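## Task

Complete the stack on the desk beside arm3. From the bottom up it must be the wooden block with a single large hole, then the small sealed carton, then the short square timber piece. Each lies on a long side, sits roughly centred on the item below, and none of the three overhangs the desk edges. Every other object must end resting directly on the furniture it started on. The attempt fails if any item from a furniture top lies on the floor without a gripper holding it, or if any object goes inside or beneath furniture, even while held. The stack must stand without robot support. Finish by releasing and moving the arms away.

## Robot and tools

Robots: three identical i2rt Big YAM arms named arm1, arm2 and arm3. Each has six revolute joints, a two-finger gripper and a wrist camera. With joints 1 and 6 at zero and the hand level and pointing forward, the wrist camera rides on top of the hand looking toward the fingertips. Reach is roughly 1.0 m from the joint 1 axis. Two fixed room cameras, room_a and room_b, watch the scene. Loose objects may occasionally be nudged by something external.

Frame: one shared scene frame, origin on the floor, +z up. The hand point is halfway between the fingertips; its z axis runs along the fingers, and the fingers close along its y axis. Each arm's foot pose is not printed. Camera calibrations (K, distortion, T_world_to_cam, pos_world) are given per camera and may be off by a few degrees and millimetres; wrist camera poses come from reported joint angles and carry extra error.

execute_actions: argument "actions" is a list holding zero or one action. An action is an object keyed by robot name; each robot gets a "joints" object of absolute targets, keyed by joint name. Nothing is an offset. Joints and their ranges, in radians except the gripper:
- joint1_rad -2.879 to 2.879: base rotation, positive counter-clockwise seen from above; at 0 the arm extends the way its foot faces.
- joint2_rad 0 to 3.141: shoulder; 0 has the upper arm pointing roughly level and backward, increasing raises it then brings it forward.
- joint3_rad 0 to 3.019: elbow; 0 is fully folded, increasing opens it.
- joint4_rad -1.692 to 1.57: hand pitch, positive tilts fingers up.
- joint5_rad -1.57 to 1.57: sideways hand swing, positive to the arm's right.
- joint6_rad -2.094 to 2.094: hand roll, positive clockwise when viewed from behind the hand.
- gripper_m 0 to 0.093 metres: fingertip gap (each finger moves half of it). Finger force is around 50 to 62 N per pad, lower on some units.
Done tolerances: ±0.045, ±0.14, ±0.09, ±0.055, ±0.03, ±0.035 rad and ±0.003 m. You may name any subset of joints and robots; all named motions begin together and finish independently. Omitted joints may still be driving toward an earlier target. Each joint moves at its own speed, so the hand can sweep a wide arc between postures. An unknown key or out-of-range number makes the whole call rejected with no motion. Optional "cameras": a list of camera names (arm1_cam_wrist, arm2_cam_wrist, arm3_cam_wrist, room_a, room_b, or "all"); omitted, null or ["all"] gives all, [] gives none. An empty actions list just returns state and images.

Results: each robot's joint_positions, joint torques (drive output with per-unit offset, scale and noise; not zero in free air), joint_status, on_its_own, and images listed in order on the "pictures" line. joint_status words: off_target (stopped short, may still be pushing); contact_stop or time_out (target dropped, holds in place, except a timed-out joint may keep a target within 0.375, 0.375, 0.113, 0.225, 0.075, 0.3 rad of where it stands and keep pushing, shown in on_its_own, where "held at" is the held target, not the position); not_followed (a self/inter-arm clearance check refused the arm's joint targets, with a "cause:" line; the gripper part still runs, and the refused targets may be retried on later actions). Send a pushing joint its reported position to relax it. Tiny target changes may not move a joint. A loaded joint slowly sags. If a result reports a stop, the remaining motion and finish calls in that reply are skipped.

wait: "seconds" 0 to 10; commands nothing and returns state and images. zoom_image: "camera" plus "region" [x0, y0, x1, y1] in pixels of that camera's latest full image, origin top-left, at most 504 by 504. read_manual: optional "section", only "licences"; moves nothing. finished_scene: "scene" is the current scene number; it ends the scene irreversibly and reports success, so only call it once the stack stands on its own and the arms have let go and backed off.

Cautions: the arms do not stop on contact and can push very hard; sustained pushing or holding heats motors (MOTOR HOT warning from 85 °C, OVER-TEMPERATURE FAULT at 100 °C, when that arm goes limp and drops; its joints then read limit_stop_at_motor_heat and need resending). Heat builds even while you are thinking, since the robot holds its last command. Two arms pressing hard on each other ruins the run; a hard collision may too, and no state line reports arm-to-arm contact. The clearance check can react late and ignores fingers, gripper housings and wrist cameras. Avoid drops, slips, slams, and knocking items onto the floor or into or under furniture.

Each tool is called as name(argument=value, ...), one argument or row to a line, values as JSON.

## Session

execute_actions(
  actions=[],
)

Scene clock: 0.00 s.
Joint torques (N m, as the arm reports them, + toward a larger angle): no reading
arm1.joint_positions: joint1_rad=-0.871 joint2_rad=+0.538 joint3_rad=+1.557 joint4_rad=-1.426 joint5_rad=+0.264 joint6_rad=+0.341 gripper_m=+0.094
arm1.joint_status: not commanded
arm1.hand: x=-0.2800 y=-1.0407 z=+1.4424 quat_wxyz=(-0.273, +0.618, -0.562, -0.478) (m; scene frame)
arm2.joint_positions: joint1_rad=+0.588 joint2_rad=+0.448 joint3_rad=+1.436 joint4_rad=-1.149 joint5_rad=-0.118 joint6_rad=+0.234 gripper_m=+0.095
arm2.joint_status: not commanded
arm2.hand: x=+0.0904 y=+0.0856 z=+1.5704 quat_wxyz=(-0.596, +0.100, -0.758, -0.245) (m; scene frame)
arm3.joint_positions: joint1_rad=+0.008 joint2_rad=+0.459 joint3_rad=+1.561 joint4_rad=-1.269 joint5_rad=-0.068 joint6_rad=-0.476 gripper_m=+0.095
arm3.joint_status: not commanded
arm3.hand: x=+0.4141 y=+1.1654 z=+1.4990 quat_wxyz=(-0.602, +0.087, -0.762, +0.221) (m; scene frame)
pictures: arm1_cam_wrist, arm2_cam_wrist, arm3_cam_wrist, room_a, room_b
Images, in order (width x height): arm1_cam_wrist 896x504, arm2_cam_wrist 896x504, arm3_cam_wrist 896x504, room_a 896x504, room_b 896x504.

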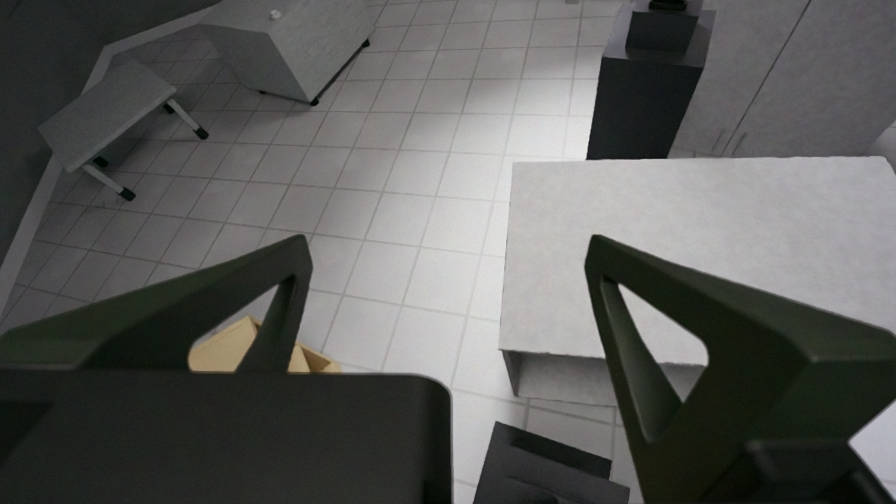

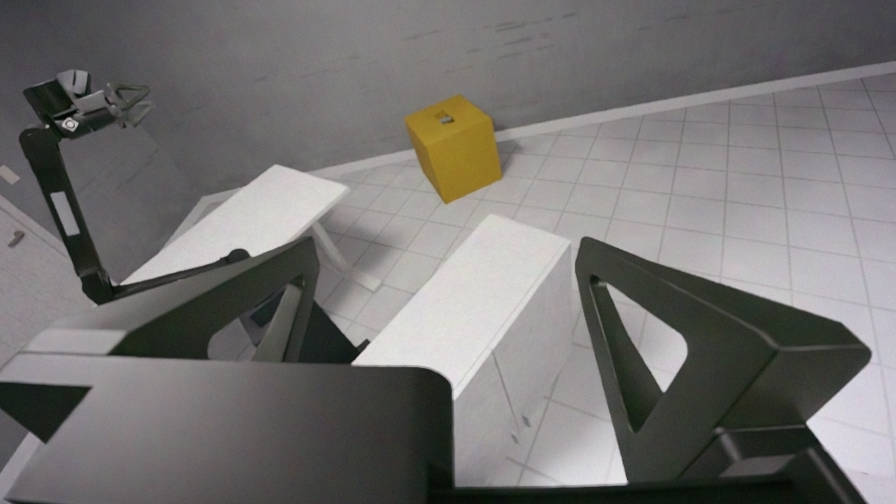

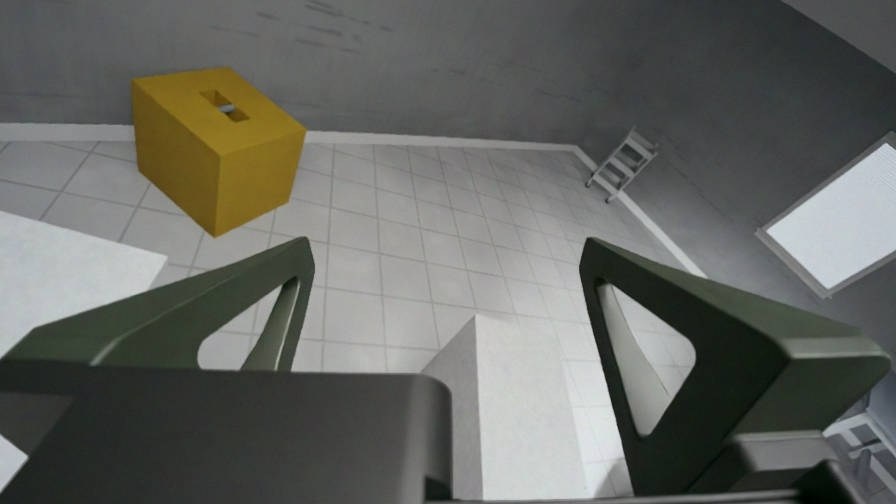

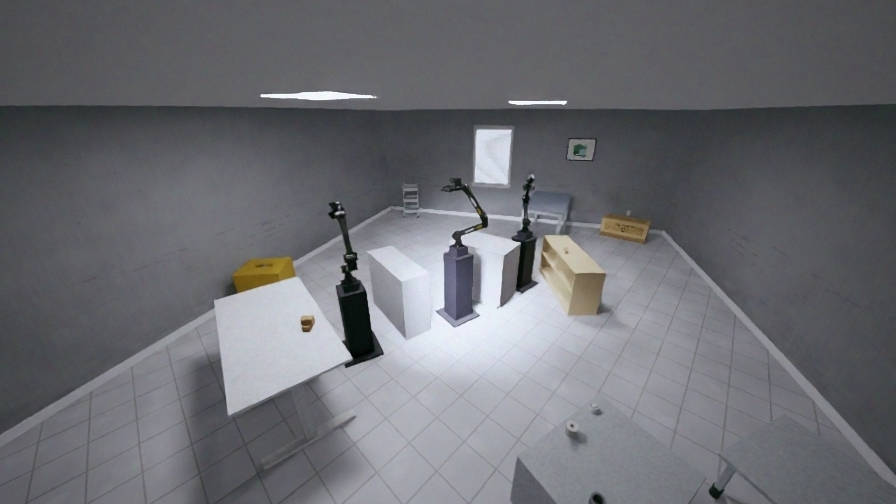

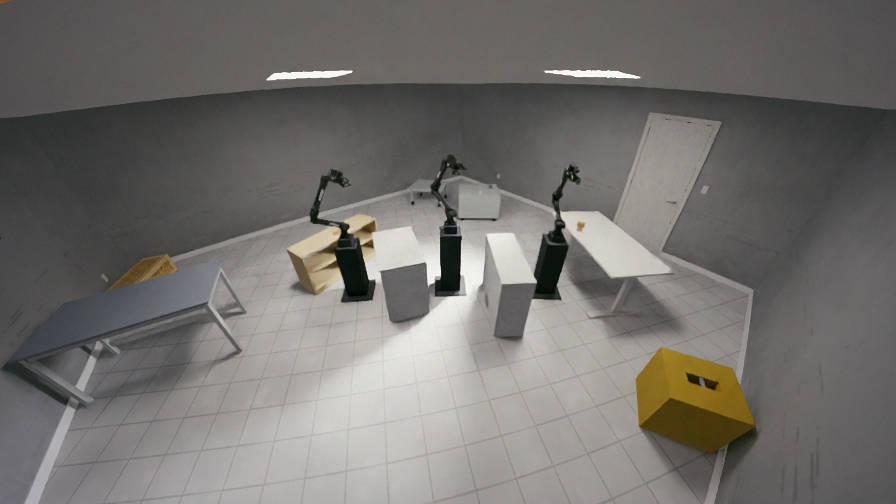

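zoom_image(
  camera="room_a",
  region=[270, 290, 350, 350],
)

zoom_image(
  camera="room_a",
  region=[510, 210, 630, 320],
)

zoom_image(
  camera="room_b",
  region=[540, 190, 640, 260],
)

zoom_image(
  camera="room_b",
  region=[280, 190, 440, 310],
)

Region (270, 290, 350, 350) of room_a's 896x504 image, scaled by 6.300, with more detail than that image has; it fills the top 378 rows of this view, and the rest is white.

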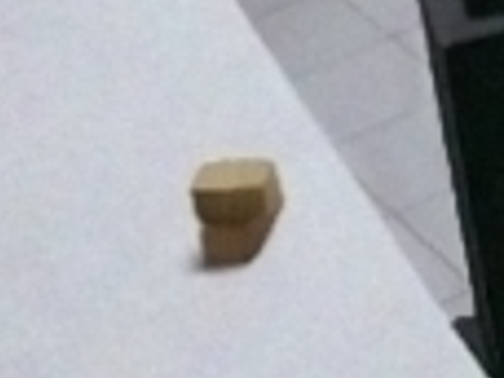

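Region (510, 210, 630, 320) of room_a's 896x504 image, scaled by 4.200, with more detail than that image has; it fills the top 462 rows of this view, and the rest is white.

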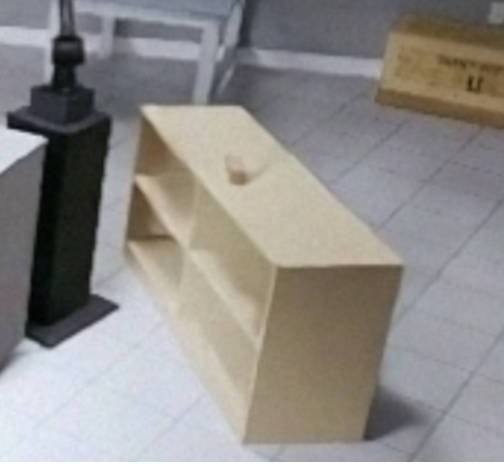

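Region (540, 190, 640, 260) of room_b's 896x504 image, scaled by 5.040, with more detail than that image has; it fills the top 353 rows of this view, and the rest is white.

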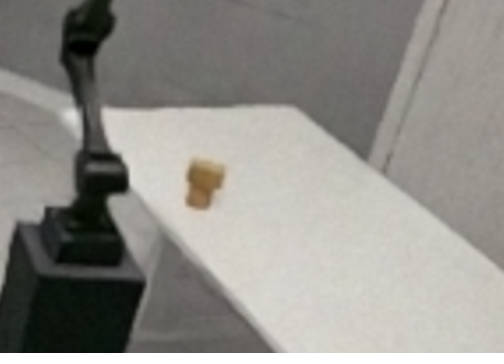

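Region (280, 190, 440, 310) of room_b's 896x504 image, scaled by 3.150, with more detail than that image has; it fills the top 378 rows of this view, and the rest is white.

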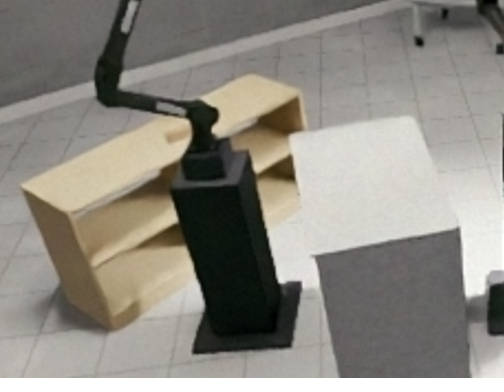

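execute_actions(
  actions=[
    {"arm1":{"joints":{"joint1_rad":0.54,"joint2_rad":2.36,"joint3_rad":2.0,"joint4_rad":-1.12,"joint5_rad":0,"joint6_rad":0}},"arm3":{"joints":{"joint1_rad":2.49,"joint2_rad":1.93,"joint3_rad":1.89,"joint4_rad":-1.42,"joint5_rad":0,"joint6_rad":0}}},
  ],
)

Scene clock: 25.20 s.
Joint torques (N m, as the arm reports them, + toward a larger angle): arm1=[  0.69 -20.89  11.31   0.1    0.06  -0.05] | arm2=[-0.36  4.1   7.82  1.95 -0.01  0.01] | arm3=[ -1.04 -21.2    9.62  -0.03   0.22   0.13]
arm1.joint_positions: joint1_rad=+0.532 joint2_rad=+2.367 joint3_rad=+1.968 joint4_rad=-1.119 joint5_rad=-0.001 joint6_rad=+0.006 gripper_m=+0.094
arm1.joint_status: all done
arm1.hand: x=-0.8613 y=-1.4958 z=+0.7790 quat_wxyz=(+0.013, +0.977, +0.213, -0.020) (m; scene frame)
arm2.joint_positions: joint1_rad=+0.588 joint2_rad=+0.448 joint3_rad=+1.436 joint4_rad=-1.149 joint5_rad=-0.118 joint6_rad=+0.234 gripper_m=+0.095
arm2.joint_status: not commanded
arm2.hand: x=+0.0904 y=+0.0856 z=+1.5704 quat_wxyz=(-0.596, +0.100, -0.758, -0.245) (m; scene frame)
arm3.joint_positions: joint1_rad=+2.495 joint2_rad=+1.938 joint3_rad=+1.870 joint4_rad=-1.403 joint5_rad=-0.001 joint6_rad=-0.013 gripper_m=+0.095
arm3.joint_status: all done
arm3.hand: x=-0.0751 y=+1.7075 z=+1.0354 quat_wxyz=(-0.021, +0.888, -0.456, -0.050) (m; scene frame)
pictures: arm1_cam_wrist, arm2_cam_wrist, arm3_cam_wrist, room_a, room_b
camera_calibration (this result's frames):
arm1_cam_wrist: T_world_to_cam=[[-0.421856, 0.906551, -0.0142551, 1.00138], [0.753225, 0.359172, 0.551043, 0.761754], [0.504668, 0.221723, -0.834355, 1.53912], [0, 0, 0, 1]] pos_world=[-0.928079, -1.52266, 0.878688]
arm3_cam_wrist: T_world_to_cam=[[0.81125, 0.584676, -0.00532473, -0.93016], [0.51113, -0.704723, 0.492049, 0.737078], [0.283937, -0.401896, -0.870551, 1.73338], [0, 0, 0, 1]] pos_world=[-0.114321, 1.75992, 1.14137]
Images, in order (width x height): arm1_cam_wrist 896x504, arm2_cam_wrist 896x504, arm3_cam_wrist 896x504, room_a 896x504, room_b 896x504.

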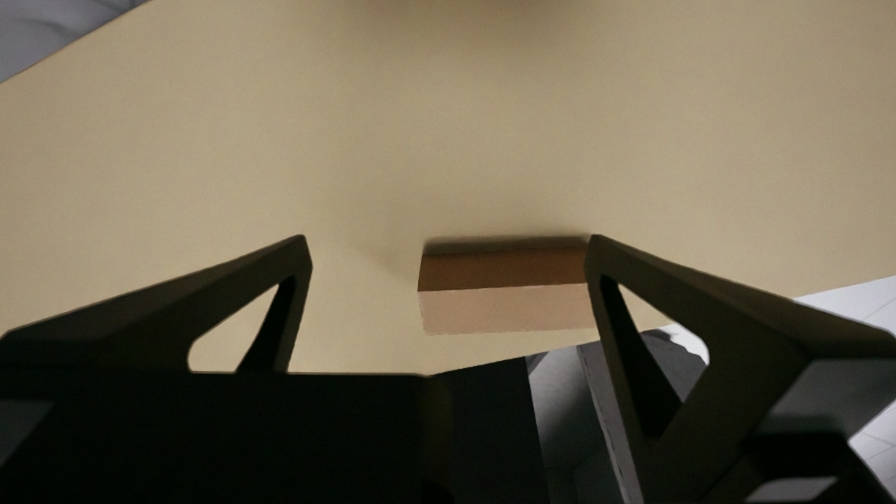

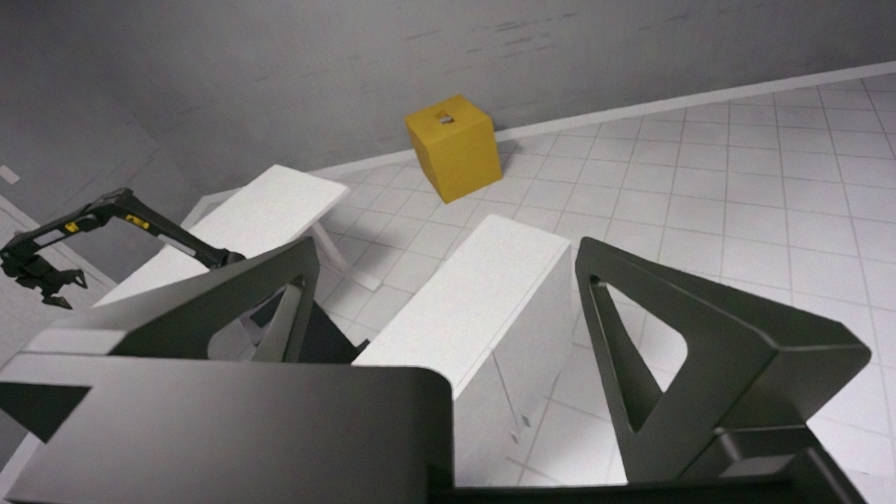

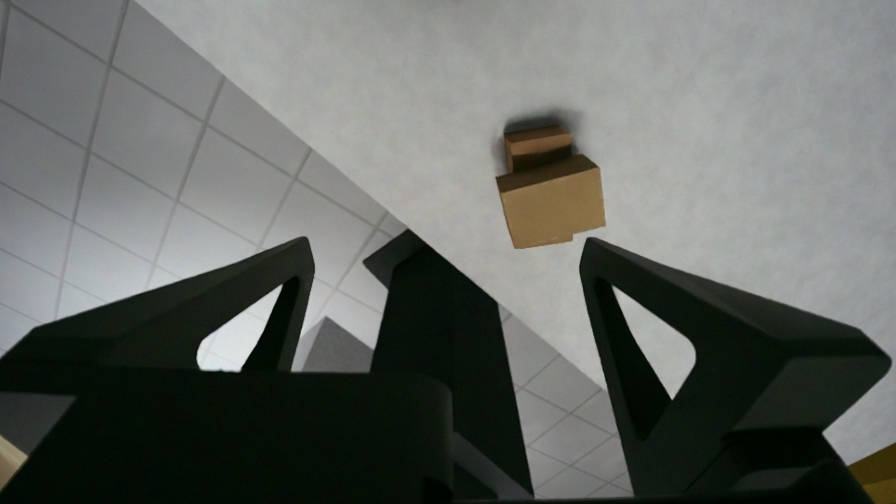

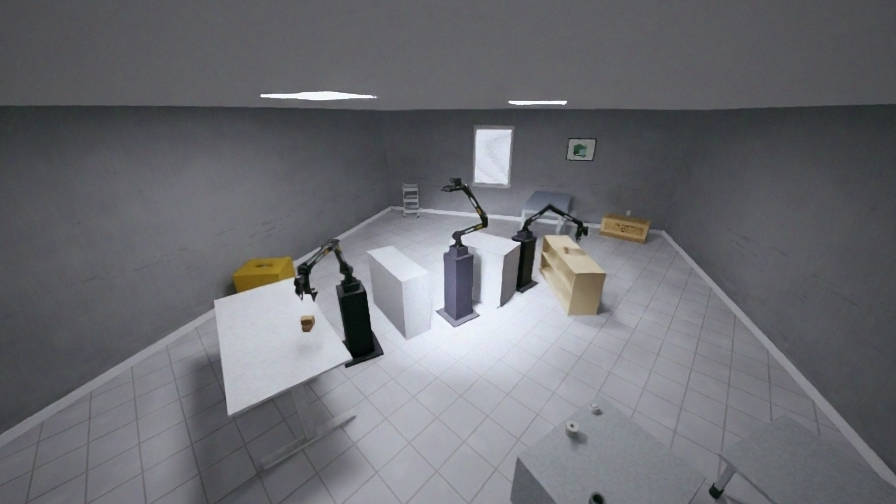

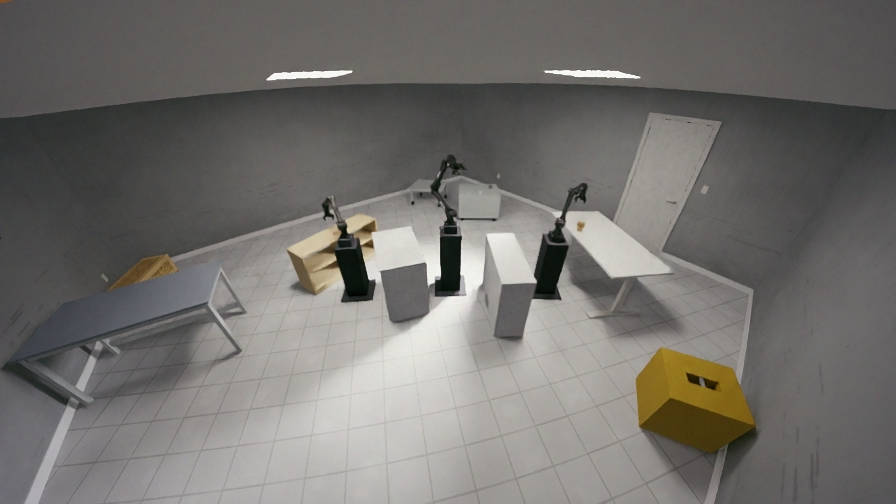

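zoom_image(
  camera="arm3_cam_wrist",
  region=[470, 90, 640, 270],
)

execute_actions(
  actions=[
    {"arm1":{"joints":{"joint1_rad":0.465,"joint2_rad":2.09,"joint3_rad":1.545,"joint4_rad":-0.995}},"arm3":{"joints":{"joint1_rad":2.62,"joint2_rad":1.80,"joint3_rad":1.62,"joint4_rad":-1.38}}},
  ],
  cameras=["arm1_cam_wrist","arm3_cam_wrist"],
)

Region (470, 90, 640, 270) of arm3_cam_wrist's 896x504 image, scaled by 2.800, with more detail than that image has.

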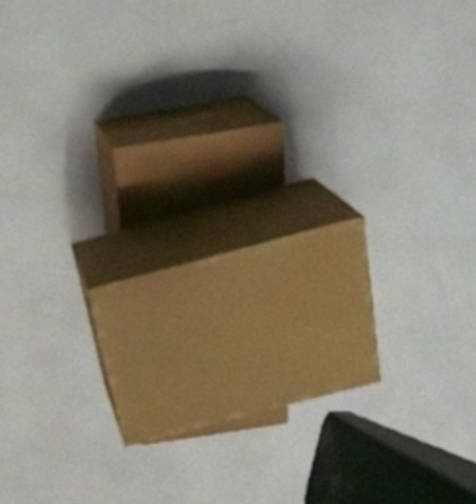

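Scene clock: 32.20 s.
Joint torques (N m, as the arm reports them, + toward a larger angle): arm1=[  0.67 -16.22   8.47   0.87   0.05  -0.06] | arm2=[-0.39  4.06  7.82  1.95 -0.01  0.01] | arm3=[ -0.5  -17.21   7.79   1.21   0.22   0.13]
arm1.joint_positions: joint1_rad=+0.457 joint2_rad=+2.081 joint3_rad=+1.538 joint4_rad=-1.013 joint5_rad=-0.001 joint6_rad=+0.006 gripper_m=+0.094
arm1.joint_status: all done
arm1.hand: x=-0.7809 y=-1.4087 z=+0.8109 quat_wxyz=(+0.008, +0.984, +0.177, -0.001) (m; scene frame)
arm2.joint_positions: joint1_rad=+0.588 joint2_rad=+0.448 joint3_rad=+1.436 joint4_rad=-1.149 joint5_rad=-0.118 joint6_rad=+0.234 gripper_m=+0.095
arm2.joint_status: not commanded
arm2.hand: x=+0.0904 y=+0.0856 z=+1.5704 quat_wxyz=(-0.596, +0.100, -0.758, -0.245) (m; scene frame)
arm3.joint_positions: joint1_rad=+2.620 joint2_rad=+1.795 joint3_rad=+1.622 joint4_rad=-1.394 joint5_rad=-0.001 joint6_rad=-0.011 gripper_m=+0.095
arm3.joint_status: all done
arm3.hand: x=-0.0845 y=+1.6014 z=+1.0192 quat_wxyz=(+0.001, +0.916, -0.401, -0.007) (m; scene frame)
pictures: arm1_cam_wrist, arm3_cam_wrist
camera_calibration (this result's frames):
arm1_cam_wrist: T_world_to_cam=[[-0.352988, 0.935528, -0.0136604, 1.05089], [0.757273, 0.294244, 0.583059, 0.538078], [0.549488, 0.195468, -0.812315, 1.48594], [0, 0, 0, 1]] pos_world=[-0.853026, -1.43191, 0.907673]
arm3_cam_wrist: T_world_to_cam=[[0.73285, 0.680366, -0.00570766, -1.02009], [0.559903, -0.598285, 0.573204, 0.426036], [0.386574, -0.423269, -0.819393, 1.67008], [0, 0, 0, 1]] pos_world=[-0.136577, 1.65582, 1.11843]
Images, in order (width x height): arm1_cam_wrist 896x504, arm3_cam_wrist 896x504.

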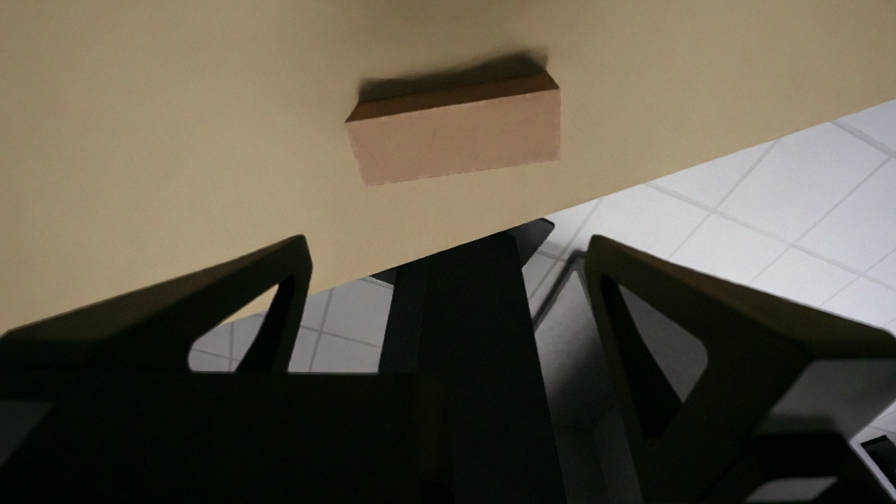

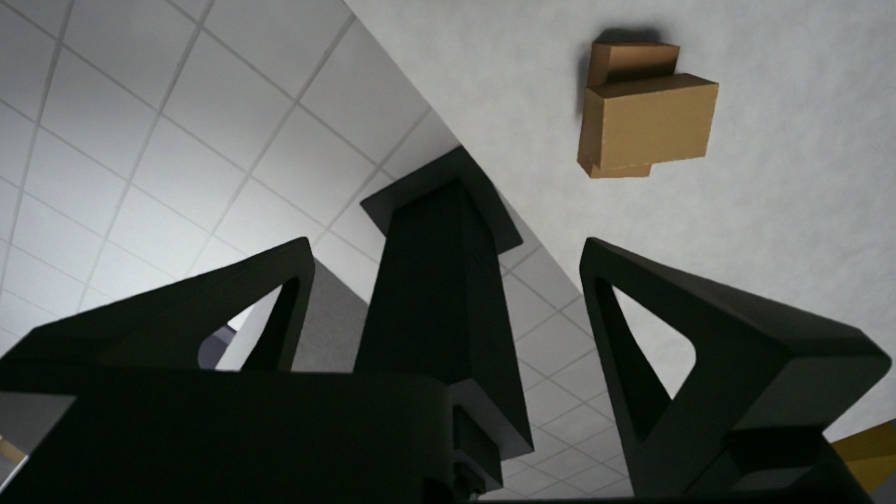

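zoom_image(
  camera="arm3_cam_wrist",
  region=[560, 20, 740, 200],
)

execute_actions(
  actions=[
    {"arm1":{"joints":{"joint1_rad":0.45,"joint2_rad":2.17,"joint3_rad":1.50,"joint4_rad":-0.90,"joint6_rad":1.41}},"arm2":{"joints":{"joint1_rad":-1.81,"joint2_rad":1.83,"joint3_rad":1.55,"joint4_rad":-1.27,"joint5_rad":0,"joint6_rad":0}},"arm3":{"joints":{"joint1_rad":2.35,"joint2_rad":1.80,"joint3_rad":1.62,"joint4_rad":-1.38}}},
  ],
  cameras=["arm1_cam_wrist","arm2_cam_wrist","arm3_cam_wrist"],
)

Region (560, 20, 740, 200) of arm3_cam_wrist's 896x504 image, scaled by 2.800, with more detail than that image has.

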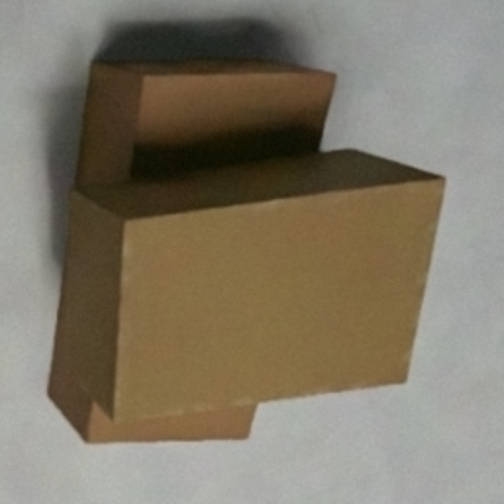

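Scene clock: 47.53 s.
Joint torques (N m, as the arm reports them, + toward a larger angle): arm1=[ -0.59 -17.17   7.8    0.62   0.14   0.08] | arm2=[  0.14 -17.14   9.04  -0.1   -0.05  -0.06] | arm3=[ -1.19 -17.2    7.78   1.23   0.17   0.11]
arm1.joint_positions: joint1_rad=+0.457 joint2_rad=+2.172 joint3_rad=+1.490 joint4_rad=-0.917 joint5_rad=-0.001 joint6_rad=+1.402 gripper_m=+0.094
arm1.joint_status: all done
arm1.hand: x=-0.7661 y=-1.4041 z=+0.7445 quat_wxyz=(-0.009, +0.867, -0.497, +0.018) (m; scene frame)
arm2.joint_positions: joint1_rad=-1.818 joint2_rad=+1.824 joint3_rad=+1.542 joint4_rad=-1.258 joint5_rad=+0.001 joint6_rad=+0.009 gripper_m=+0.095
arm2.joint_status: all done
arm2.hand: x=-0.2928 y=-0.5003 z=+1.0682 quat_wxyz=(-0.004, -0.845, -0.534, +0.018) (m; scene frame)
arm3.joint_positions: joint1_rad=+2.355 joint2_rad=+1.795 joint3_rad=+1.622 joint4_rad=-1.394 joint5_rad=+0.000 joint6_rad=-0.010 gripper_m=+0.095
arm3.joint_status: all done
arm3.hand: x=+0.0351 y=+1.6836 z=+1.0180 quat_wxyz=(+0.001, +0.855, -0.518, -0.006) (m; scene frame)
pictures: arm1_cam_wrist, arm2_cam_wrist, arm3_cam_wrist
camera_calibration (this result's frames):
arm1_cam_wrist: T_world_to_cam=[[0.859191, 0.510427, 0.0354124, 1.34615], [0.388015, -0.695124, 0.605184, -1.12431], [0.333518, -0.506228, -0.795298, 0.259594], [0, 0, 0, 1]] pos_world=[-0.806929, -1.33723, 0.839195]
arm2_cam_wrist: T_world_to_cam=[[-0.901364, 0.432914, 0.0113516, -0.0571684], [0.366793, 0.749235, 0.551462, -0.102476], [0.230231, 0.501231, -0.834123, 1.33614], [0, 0, 0, 1]] pos_world=[-0.321563, -0.56819, 1.17167]
arm3_cam_wrist: T_world_to_cam=[[0.885702, 0.464214, -0.00616418, -0.804616], [0.382961, -0.723039, 0.574939, 0.623431], [0.262438, -0.511585, -0.818173, 1.80951], [0, 0, 0, 1]] pos_world=[-0.00098449, 1.75, 1.1171]
Images, in order (width x height): arm1_cam_wrist 896x504, arm2_cam_wrist 896x504, arm3_cam_wrist 896x504.

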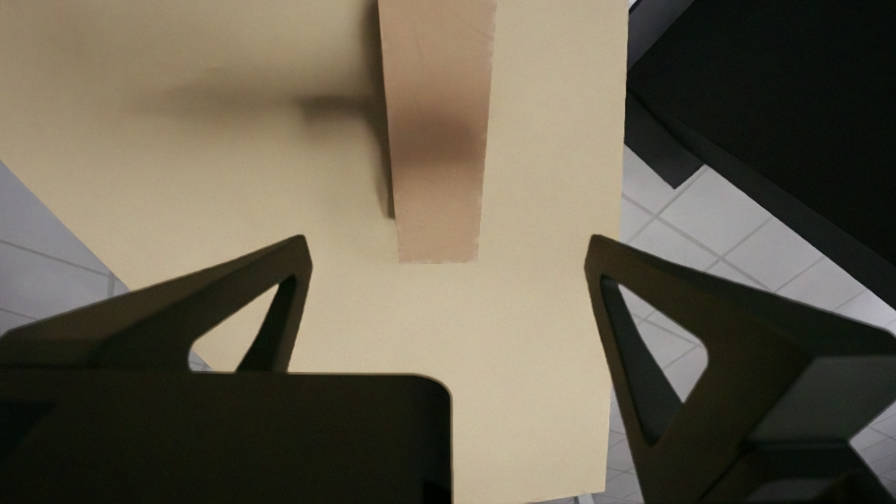

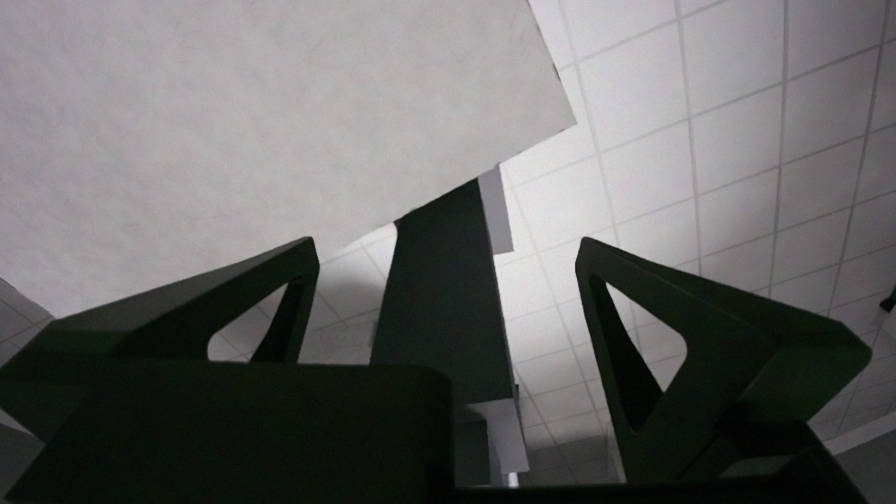

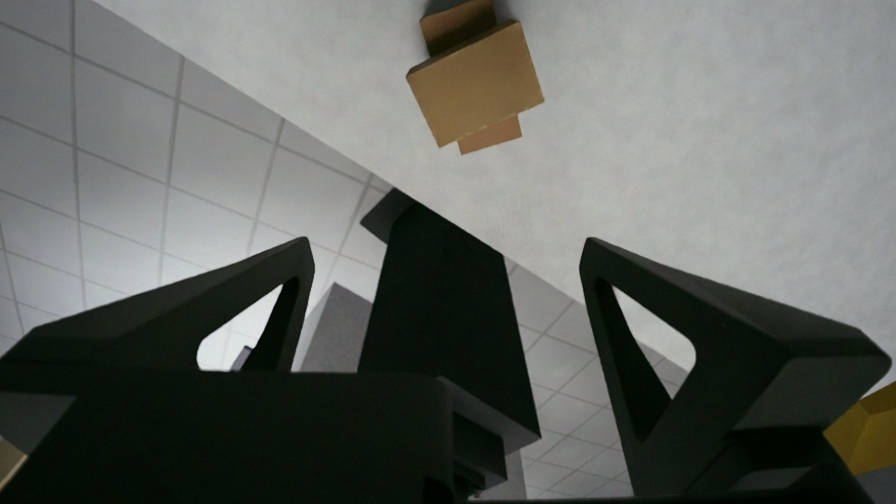

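zoom_image(
  camera="arm3_cam_wrist",
  region=[390, 0, 570, 180],
)

execute_actions(
  actions=[
    {"arm1":{"joints":{"joint1_rad":0.445,"joint2_rad":2.278,"joint3_rad":1.495,"joint4_rad":-0.76}},"arm2":{"joints":{"joint1_rad":-2.25}},"arm3":{"joints":{"joint1_rad":2.42,"joint2_rad":1.85,"joint3_rad":1.72,"joint4_rad":-1.43}}},
  ],
  cameras=["arm1_cam_wrist","arm2_cam_wrist","arm3_cam_wrist"],
)

Region (390, 0, 570, 180) of arm3_cam_wrist's 896x504 image, scaled by 2.800, with more detail than that image has.

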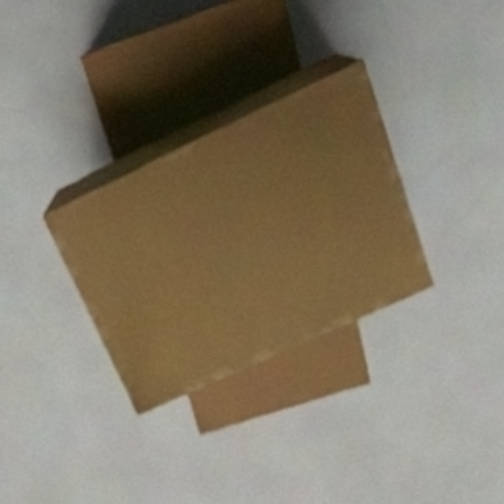

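Scene clock: 55.60 s.
Joint torques (N m, as the arm reports them, + toward a larger angle): arm1=[ -0.94 -17.42   7.09   0.69   0.15   0.08] | arm2=[ -1.07 -17.07   9.05  -0.09  -0.05  -0.04] | arm3=[ -1.21 -18.21  11.83  -0.31   0.17   0.11]
arm1.joint_positions: joint1_rad=+0.454 joint2_rad=+2.281 joint3_rad=+1.486 joint4_rad=-0.777 joint5_rad=-0.001 joint6_rad=+1.402 gripper_m=+0.094
arm1.joint_status: all done
arm1.hand: x=-0.7715 y=-1.4053 z=+0.6815 quat_wxyz=(+0.002, +0.867, -0.499, +0.009) (m; scene frame)
arm2.joint_positions: joint1_rad=-2.245 joint2_rad=+1.824 joint3_rad=+1.542 joint4_rad=-1.258 joint5_rad=+0.001 joint6_rad=+0.008 gripper_m=+0.095
arm2.joint_status: all done
arm2.hand: x=-0.4803 y=-0.3577 z=+1.0705 quat_wxyz=(-0.003, -0.939, -0.343, +0.020) (m; scene frame)
arm3.joint_positions: joint1_rad=+2.426 joint2_rad=+1.847 joint3_rad=+1.665 joint4_rad=-1.413 joint5_rad=+0.000 joint6_rad=-0.010 gripper_m=+0.095
arm3.joint_status: all done
arm3.hand: x=-0.0047 y=+1.6740 z=+1.0069 quat_wxyz=(+0.008, +0.873, -0.488, +0.005) (m; scene frame)
pictures: arm1_cam_wrist, arm2_cam_wrist, arm3_cam_wrist
camera_calibration (this result's frames):
arm1_cam_wrist: T_world_to_cam=[[0.861704, 0.507341, 0.00842976, 1.36963], [0.400853, -0.690836, 0.601717, -1.06655], [0.311099, -0.515123, -0.798665, 0.183239], [0, 0, 0, 1]] pos_world=[-0.809688, -1.33729, 0.776561]
arm2_cam_wrist: T_world_to_cam=[[-0.64243, 0.766304, 0.00782942, -0.0405657], [0.64374, 0.53408, 0.548049, -0.0820728], [0.41579, 0.357123, -0.83641, 1.34982], [0, 0, 0, 1]] pos_world=[-0.534468, -0.407132, 1.1743]
arm3_cam_wrist: T_world_to_cam=[[0.850526, 0.525899, -0.0060194, -0.868554], [0.425074, -0.680634, 0.596699, 0.545419], [0.309706, -0.510067, -0.802442, 1.78782], [0, 0, 0, 1]] pos_world=[-0.0468143, 1.73991, 1.10394]
Images, in order (width x height): arm1_cam_wrist 896x504, arm2_cam_wrist 896x504, arm3_cam_wrist 896x504.

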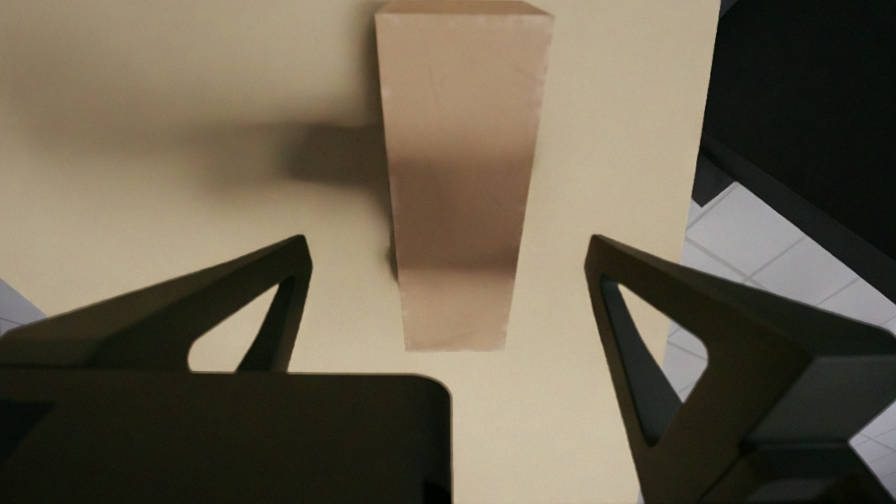

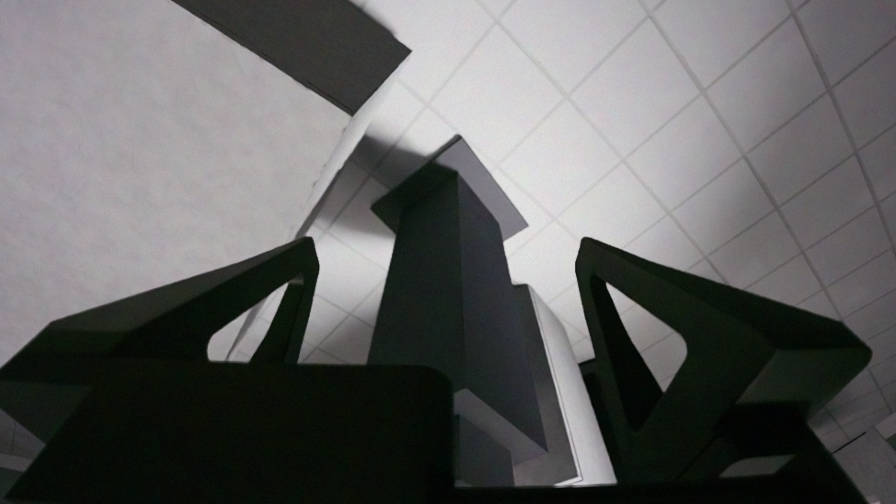

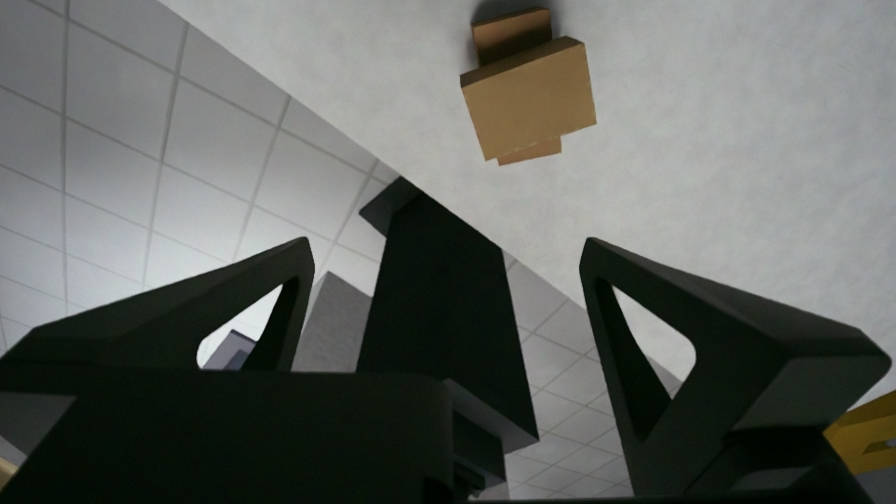

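execute_actions(
  actions=[
    {"arm1":{"joints":{"joint2_rad":2.36,"joint4_rad":-0.68}},"arm2":{"joints":{"joint2_rad":1.3,"joint3_rad":1.2,"joint4_rad":-1.3}},"arm3":{"joints":{"joint2_rad":1.4,"joint3_rad":1.4,"joint1_rad":1.6}}},
  ],
  cameras=["arm1_cam_wrist"],
)

Scene clock: 65.67 s.
Joint torques (N m, as the arm reports them, + toward a larger angle): arm1=[ -0.83 -16.75   6.62   0.71   0.14   0.08] | arm2=[-0.9  -8.1   9.03  0.37 -0.06 -0.04] | arm3=[ -0.61 -10.4    7.86   0.12   0.16   0.11]
arm1.joint_positions: joint1_rad=+0.454 joint2_rad=+2.355 joint3_rad=+1.486 joint4_rad=-0.697 joint5_rad=-0.001 joint6_rad=+1.402 gripper_m=+0.094
arm1.joint_status: all done
arm1.hand: x=-0.7688 y=-1.4049 z=+0.6397 quat_wxyz=(+0.004, +0.867, -0.499, +0.007) (m; scene frame)
arm2.joint_positions: joint1_rad=-2.245 joint2_rad=+1.278 joint3_rad=+1.201 joint4_rad=-1.293 joint5_rad=+0.001 joint6_rad=+0.008 gripper_m=+0.095
arm2.joint_status: all done
arm2.hand: x=-0.3657 y=-0.2606 z=+1.1837 quat_wxyz=(-0.033, -0.934, -0.342, +0.100) (m; scene frame)
arm3.joint_positions: joint1_rad=+1.598 joint2_rad=+1.393 joint3_rad=+1.405 joint4_rad=-1.413 joint5_rad=+0.001 joint6_rad=-0.010 gripper_m=+0.095
arm3.joint_status: all done
arm3.hand: x=+0.4113 y=+1.6204 z=+1.1186 quat_wxyz=(-0.065, +0.600, -0.795, -0.054) (m; scene frame)
pictures: arm1_cam_wrist
camera_calibration (this result's frames):
arm1_cam_wrist: T_world_to_cam=[[0.861776, 0.507281, 0.00279489, 1.37099], [0.404018, -0.689664, 0.600943, -1.03769], [0.306774, -0.51675, -0.799287, 0.144027], [0, 0, 0, 1]] pos_world=[-0.806425, -1.33671, 0.734883]
Images, in order (width x height): arm1_cam_wrist 896x504.

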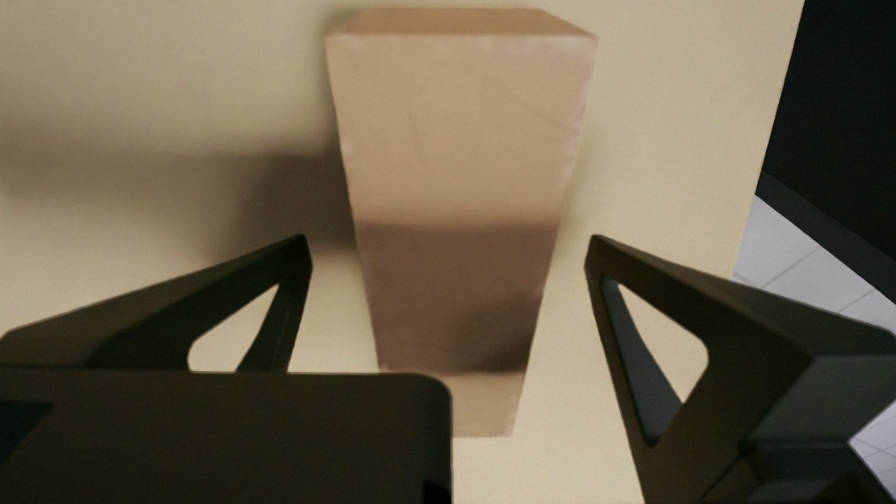

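execute_actions(
  actions=[
    {"arm1":{"joints":{"joint2_rad":2.372,"gripper_m":0.03}},"arm3":{"joints":{"joint1_rad":0.4}}},
  ],
  cameras=["arm1_cam_wrist"],
)

Scene clock: 68.50 s.
Joint torques (N m, as the arm reports them, + toward a larger angle): arm1=[ -0.76 -16.21   6.58   0.68   0.13   0.07] | arm2=[-0.88 -8.01  8.91  0.36 -0.05 -0.04] | arm3=[ -0.4  -11.36   7.88   0.08   0.17   0.11]
arm1.joint_positions: joint1_rad=+0.454 joint2_rad=+2.355 joint3_rad=+1.486 joint4_rad=-0.696 joint5_rad=-0.001 joint6_rad=+1.403 gripper_m=+0.045
arm1.joint_status: gripper_m off_target (ended at +0.045, target +0.030); the others done
arm1.hand: x=-0.7690 y=-1.4049 z=+0.6397 quat_wxyz=(+0.004, +0.867, -0.499, +0.007) (m; scene frame)
arm2.joint_positions: joint1_rad=-2.245 joint2_rad=+1.278 joint3_rad=+1.201 joint4_rad=-1.293 joint5_rad=+0.001 joint6_rad=+0.008 gripper_m=+0.095
arm2.joint_status: not commanded
arm2.hand: x=-0.3657 y=-0.2606 z=+1.1837 quat_wxyz=(-0.033, -0.934, -0.342, +0.100) (m; scene frame)
arm3.joint_positions: joint1_rad=+0.395 joint2_rad=+1.401 joint3_rad=+1.405 joint4_rad=-1.413 joint5_rad=+0.001 joint6_rad=-0.010 gripper_m=+0.095
arm3.joint_status: all done
arm3.hand: x=+0.7298 y=+1.2292 z=+1.1111 quat_wxyz=(-0.075, +0.045, -0.996, -0.004) (m; scene frame)
pictures: arm1_cam_wrist
camera_calibration (this result's frames):
arm1_cam_wrist: T_world_to_cam=[[0.861977, 0.506943, 0.00211563, 1.37128], [0.404255, -0.689878, 0.600538, -1.03748], [0.305898, -0.516795, -0.799593, 0.143543], [0, 0, 0, 1]] pos_world=[-0.806517, -1.33671, 0.734919]
Images, in order (width x height): arm1_cam_wrist 896x504.

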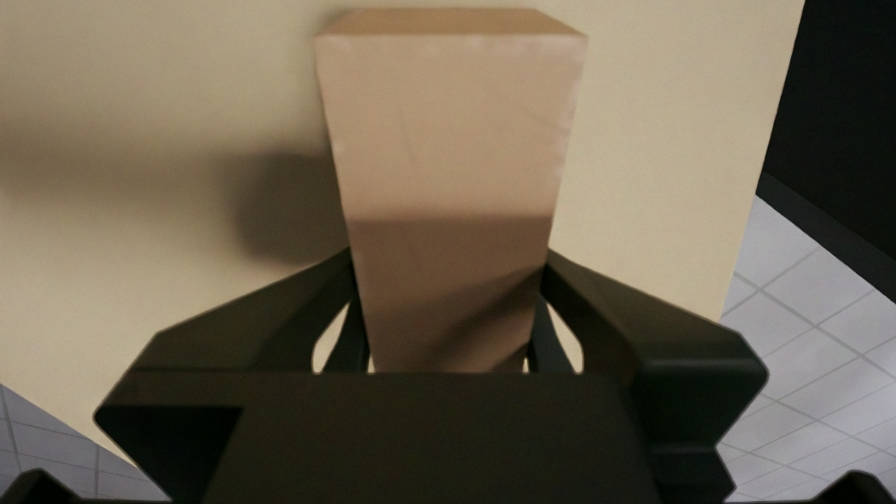

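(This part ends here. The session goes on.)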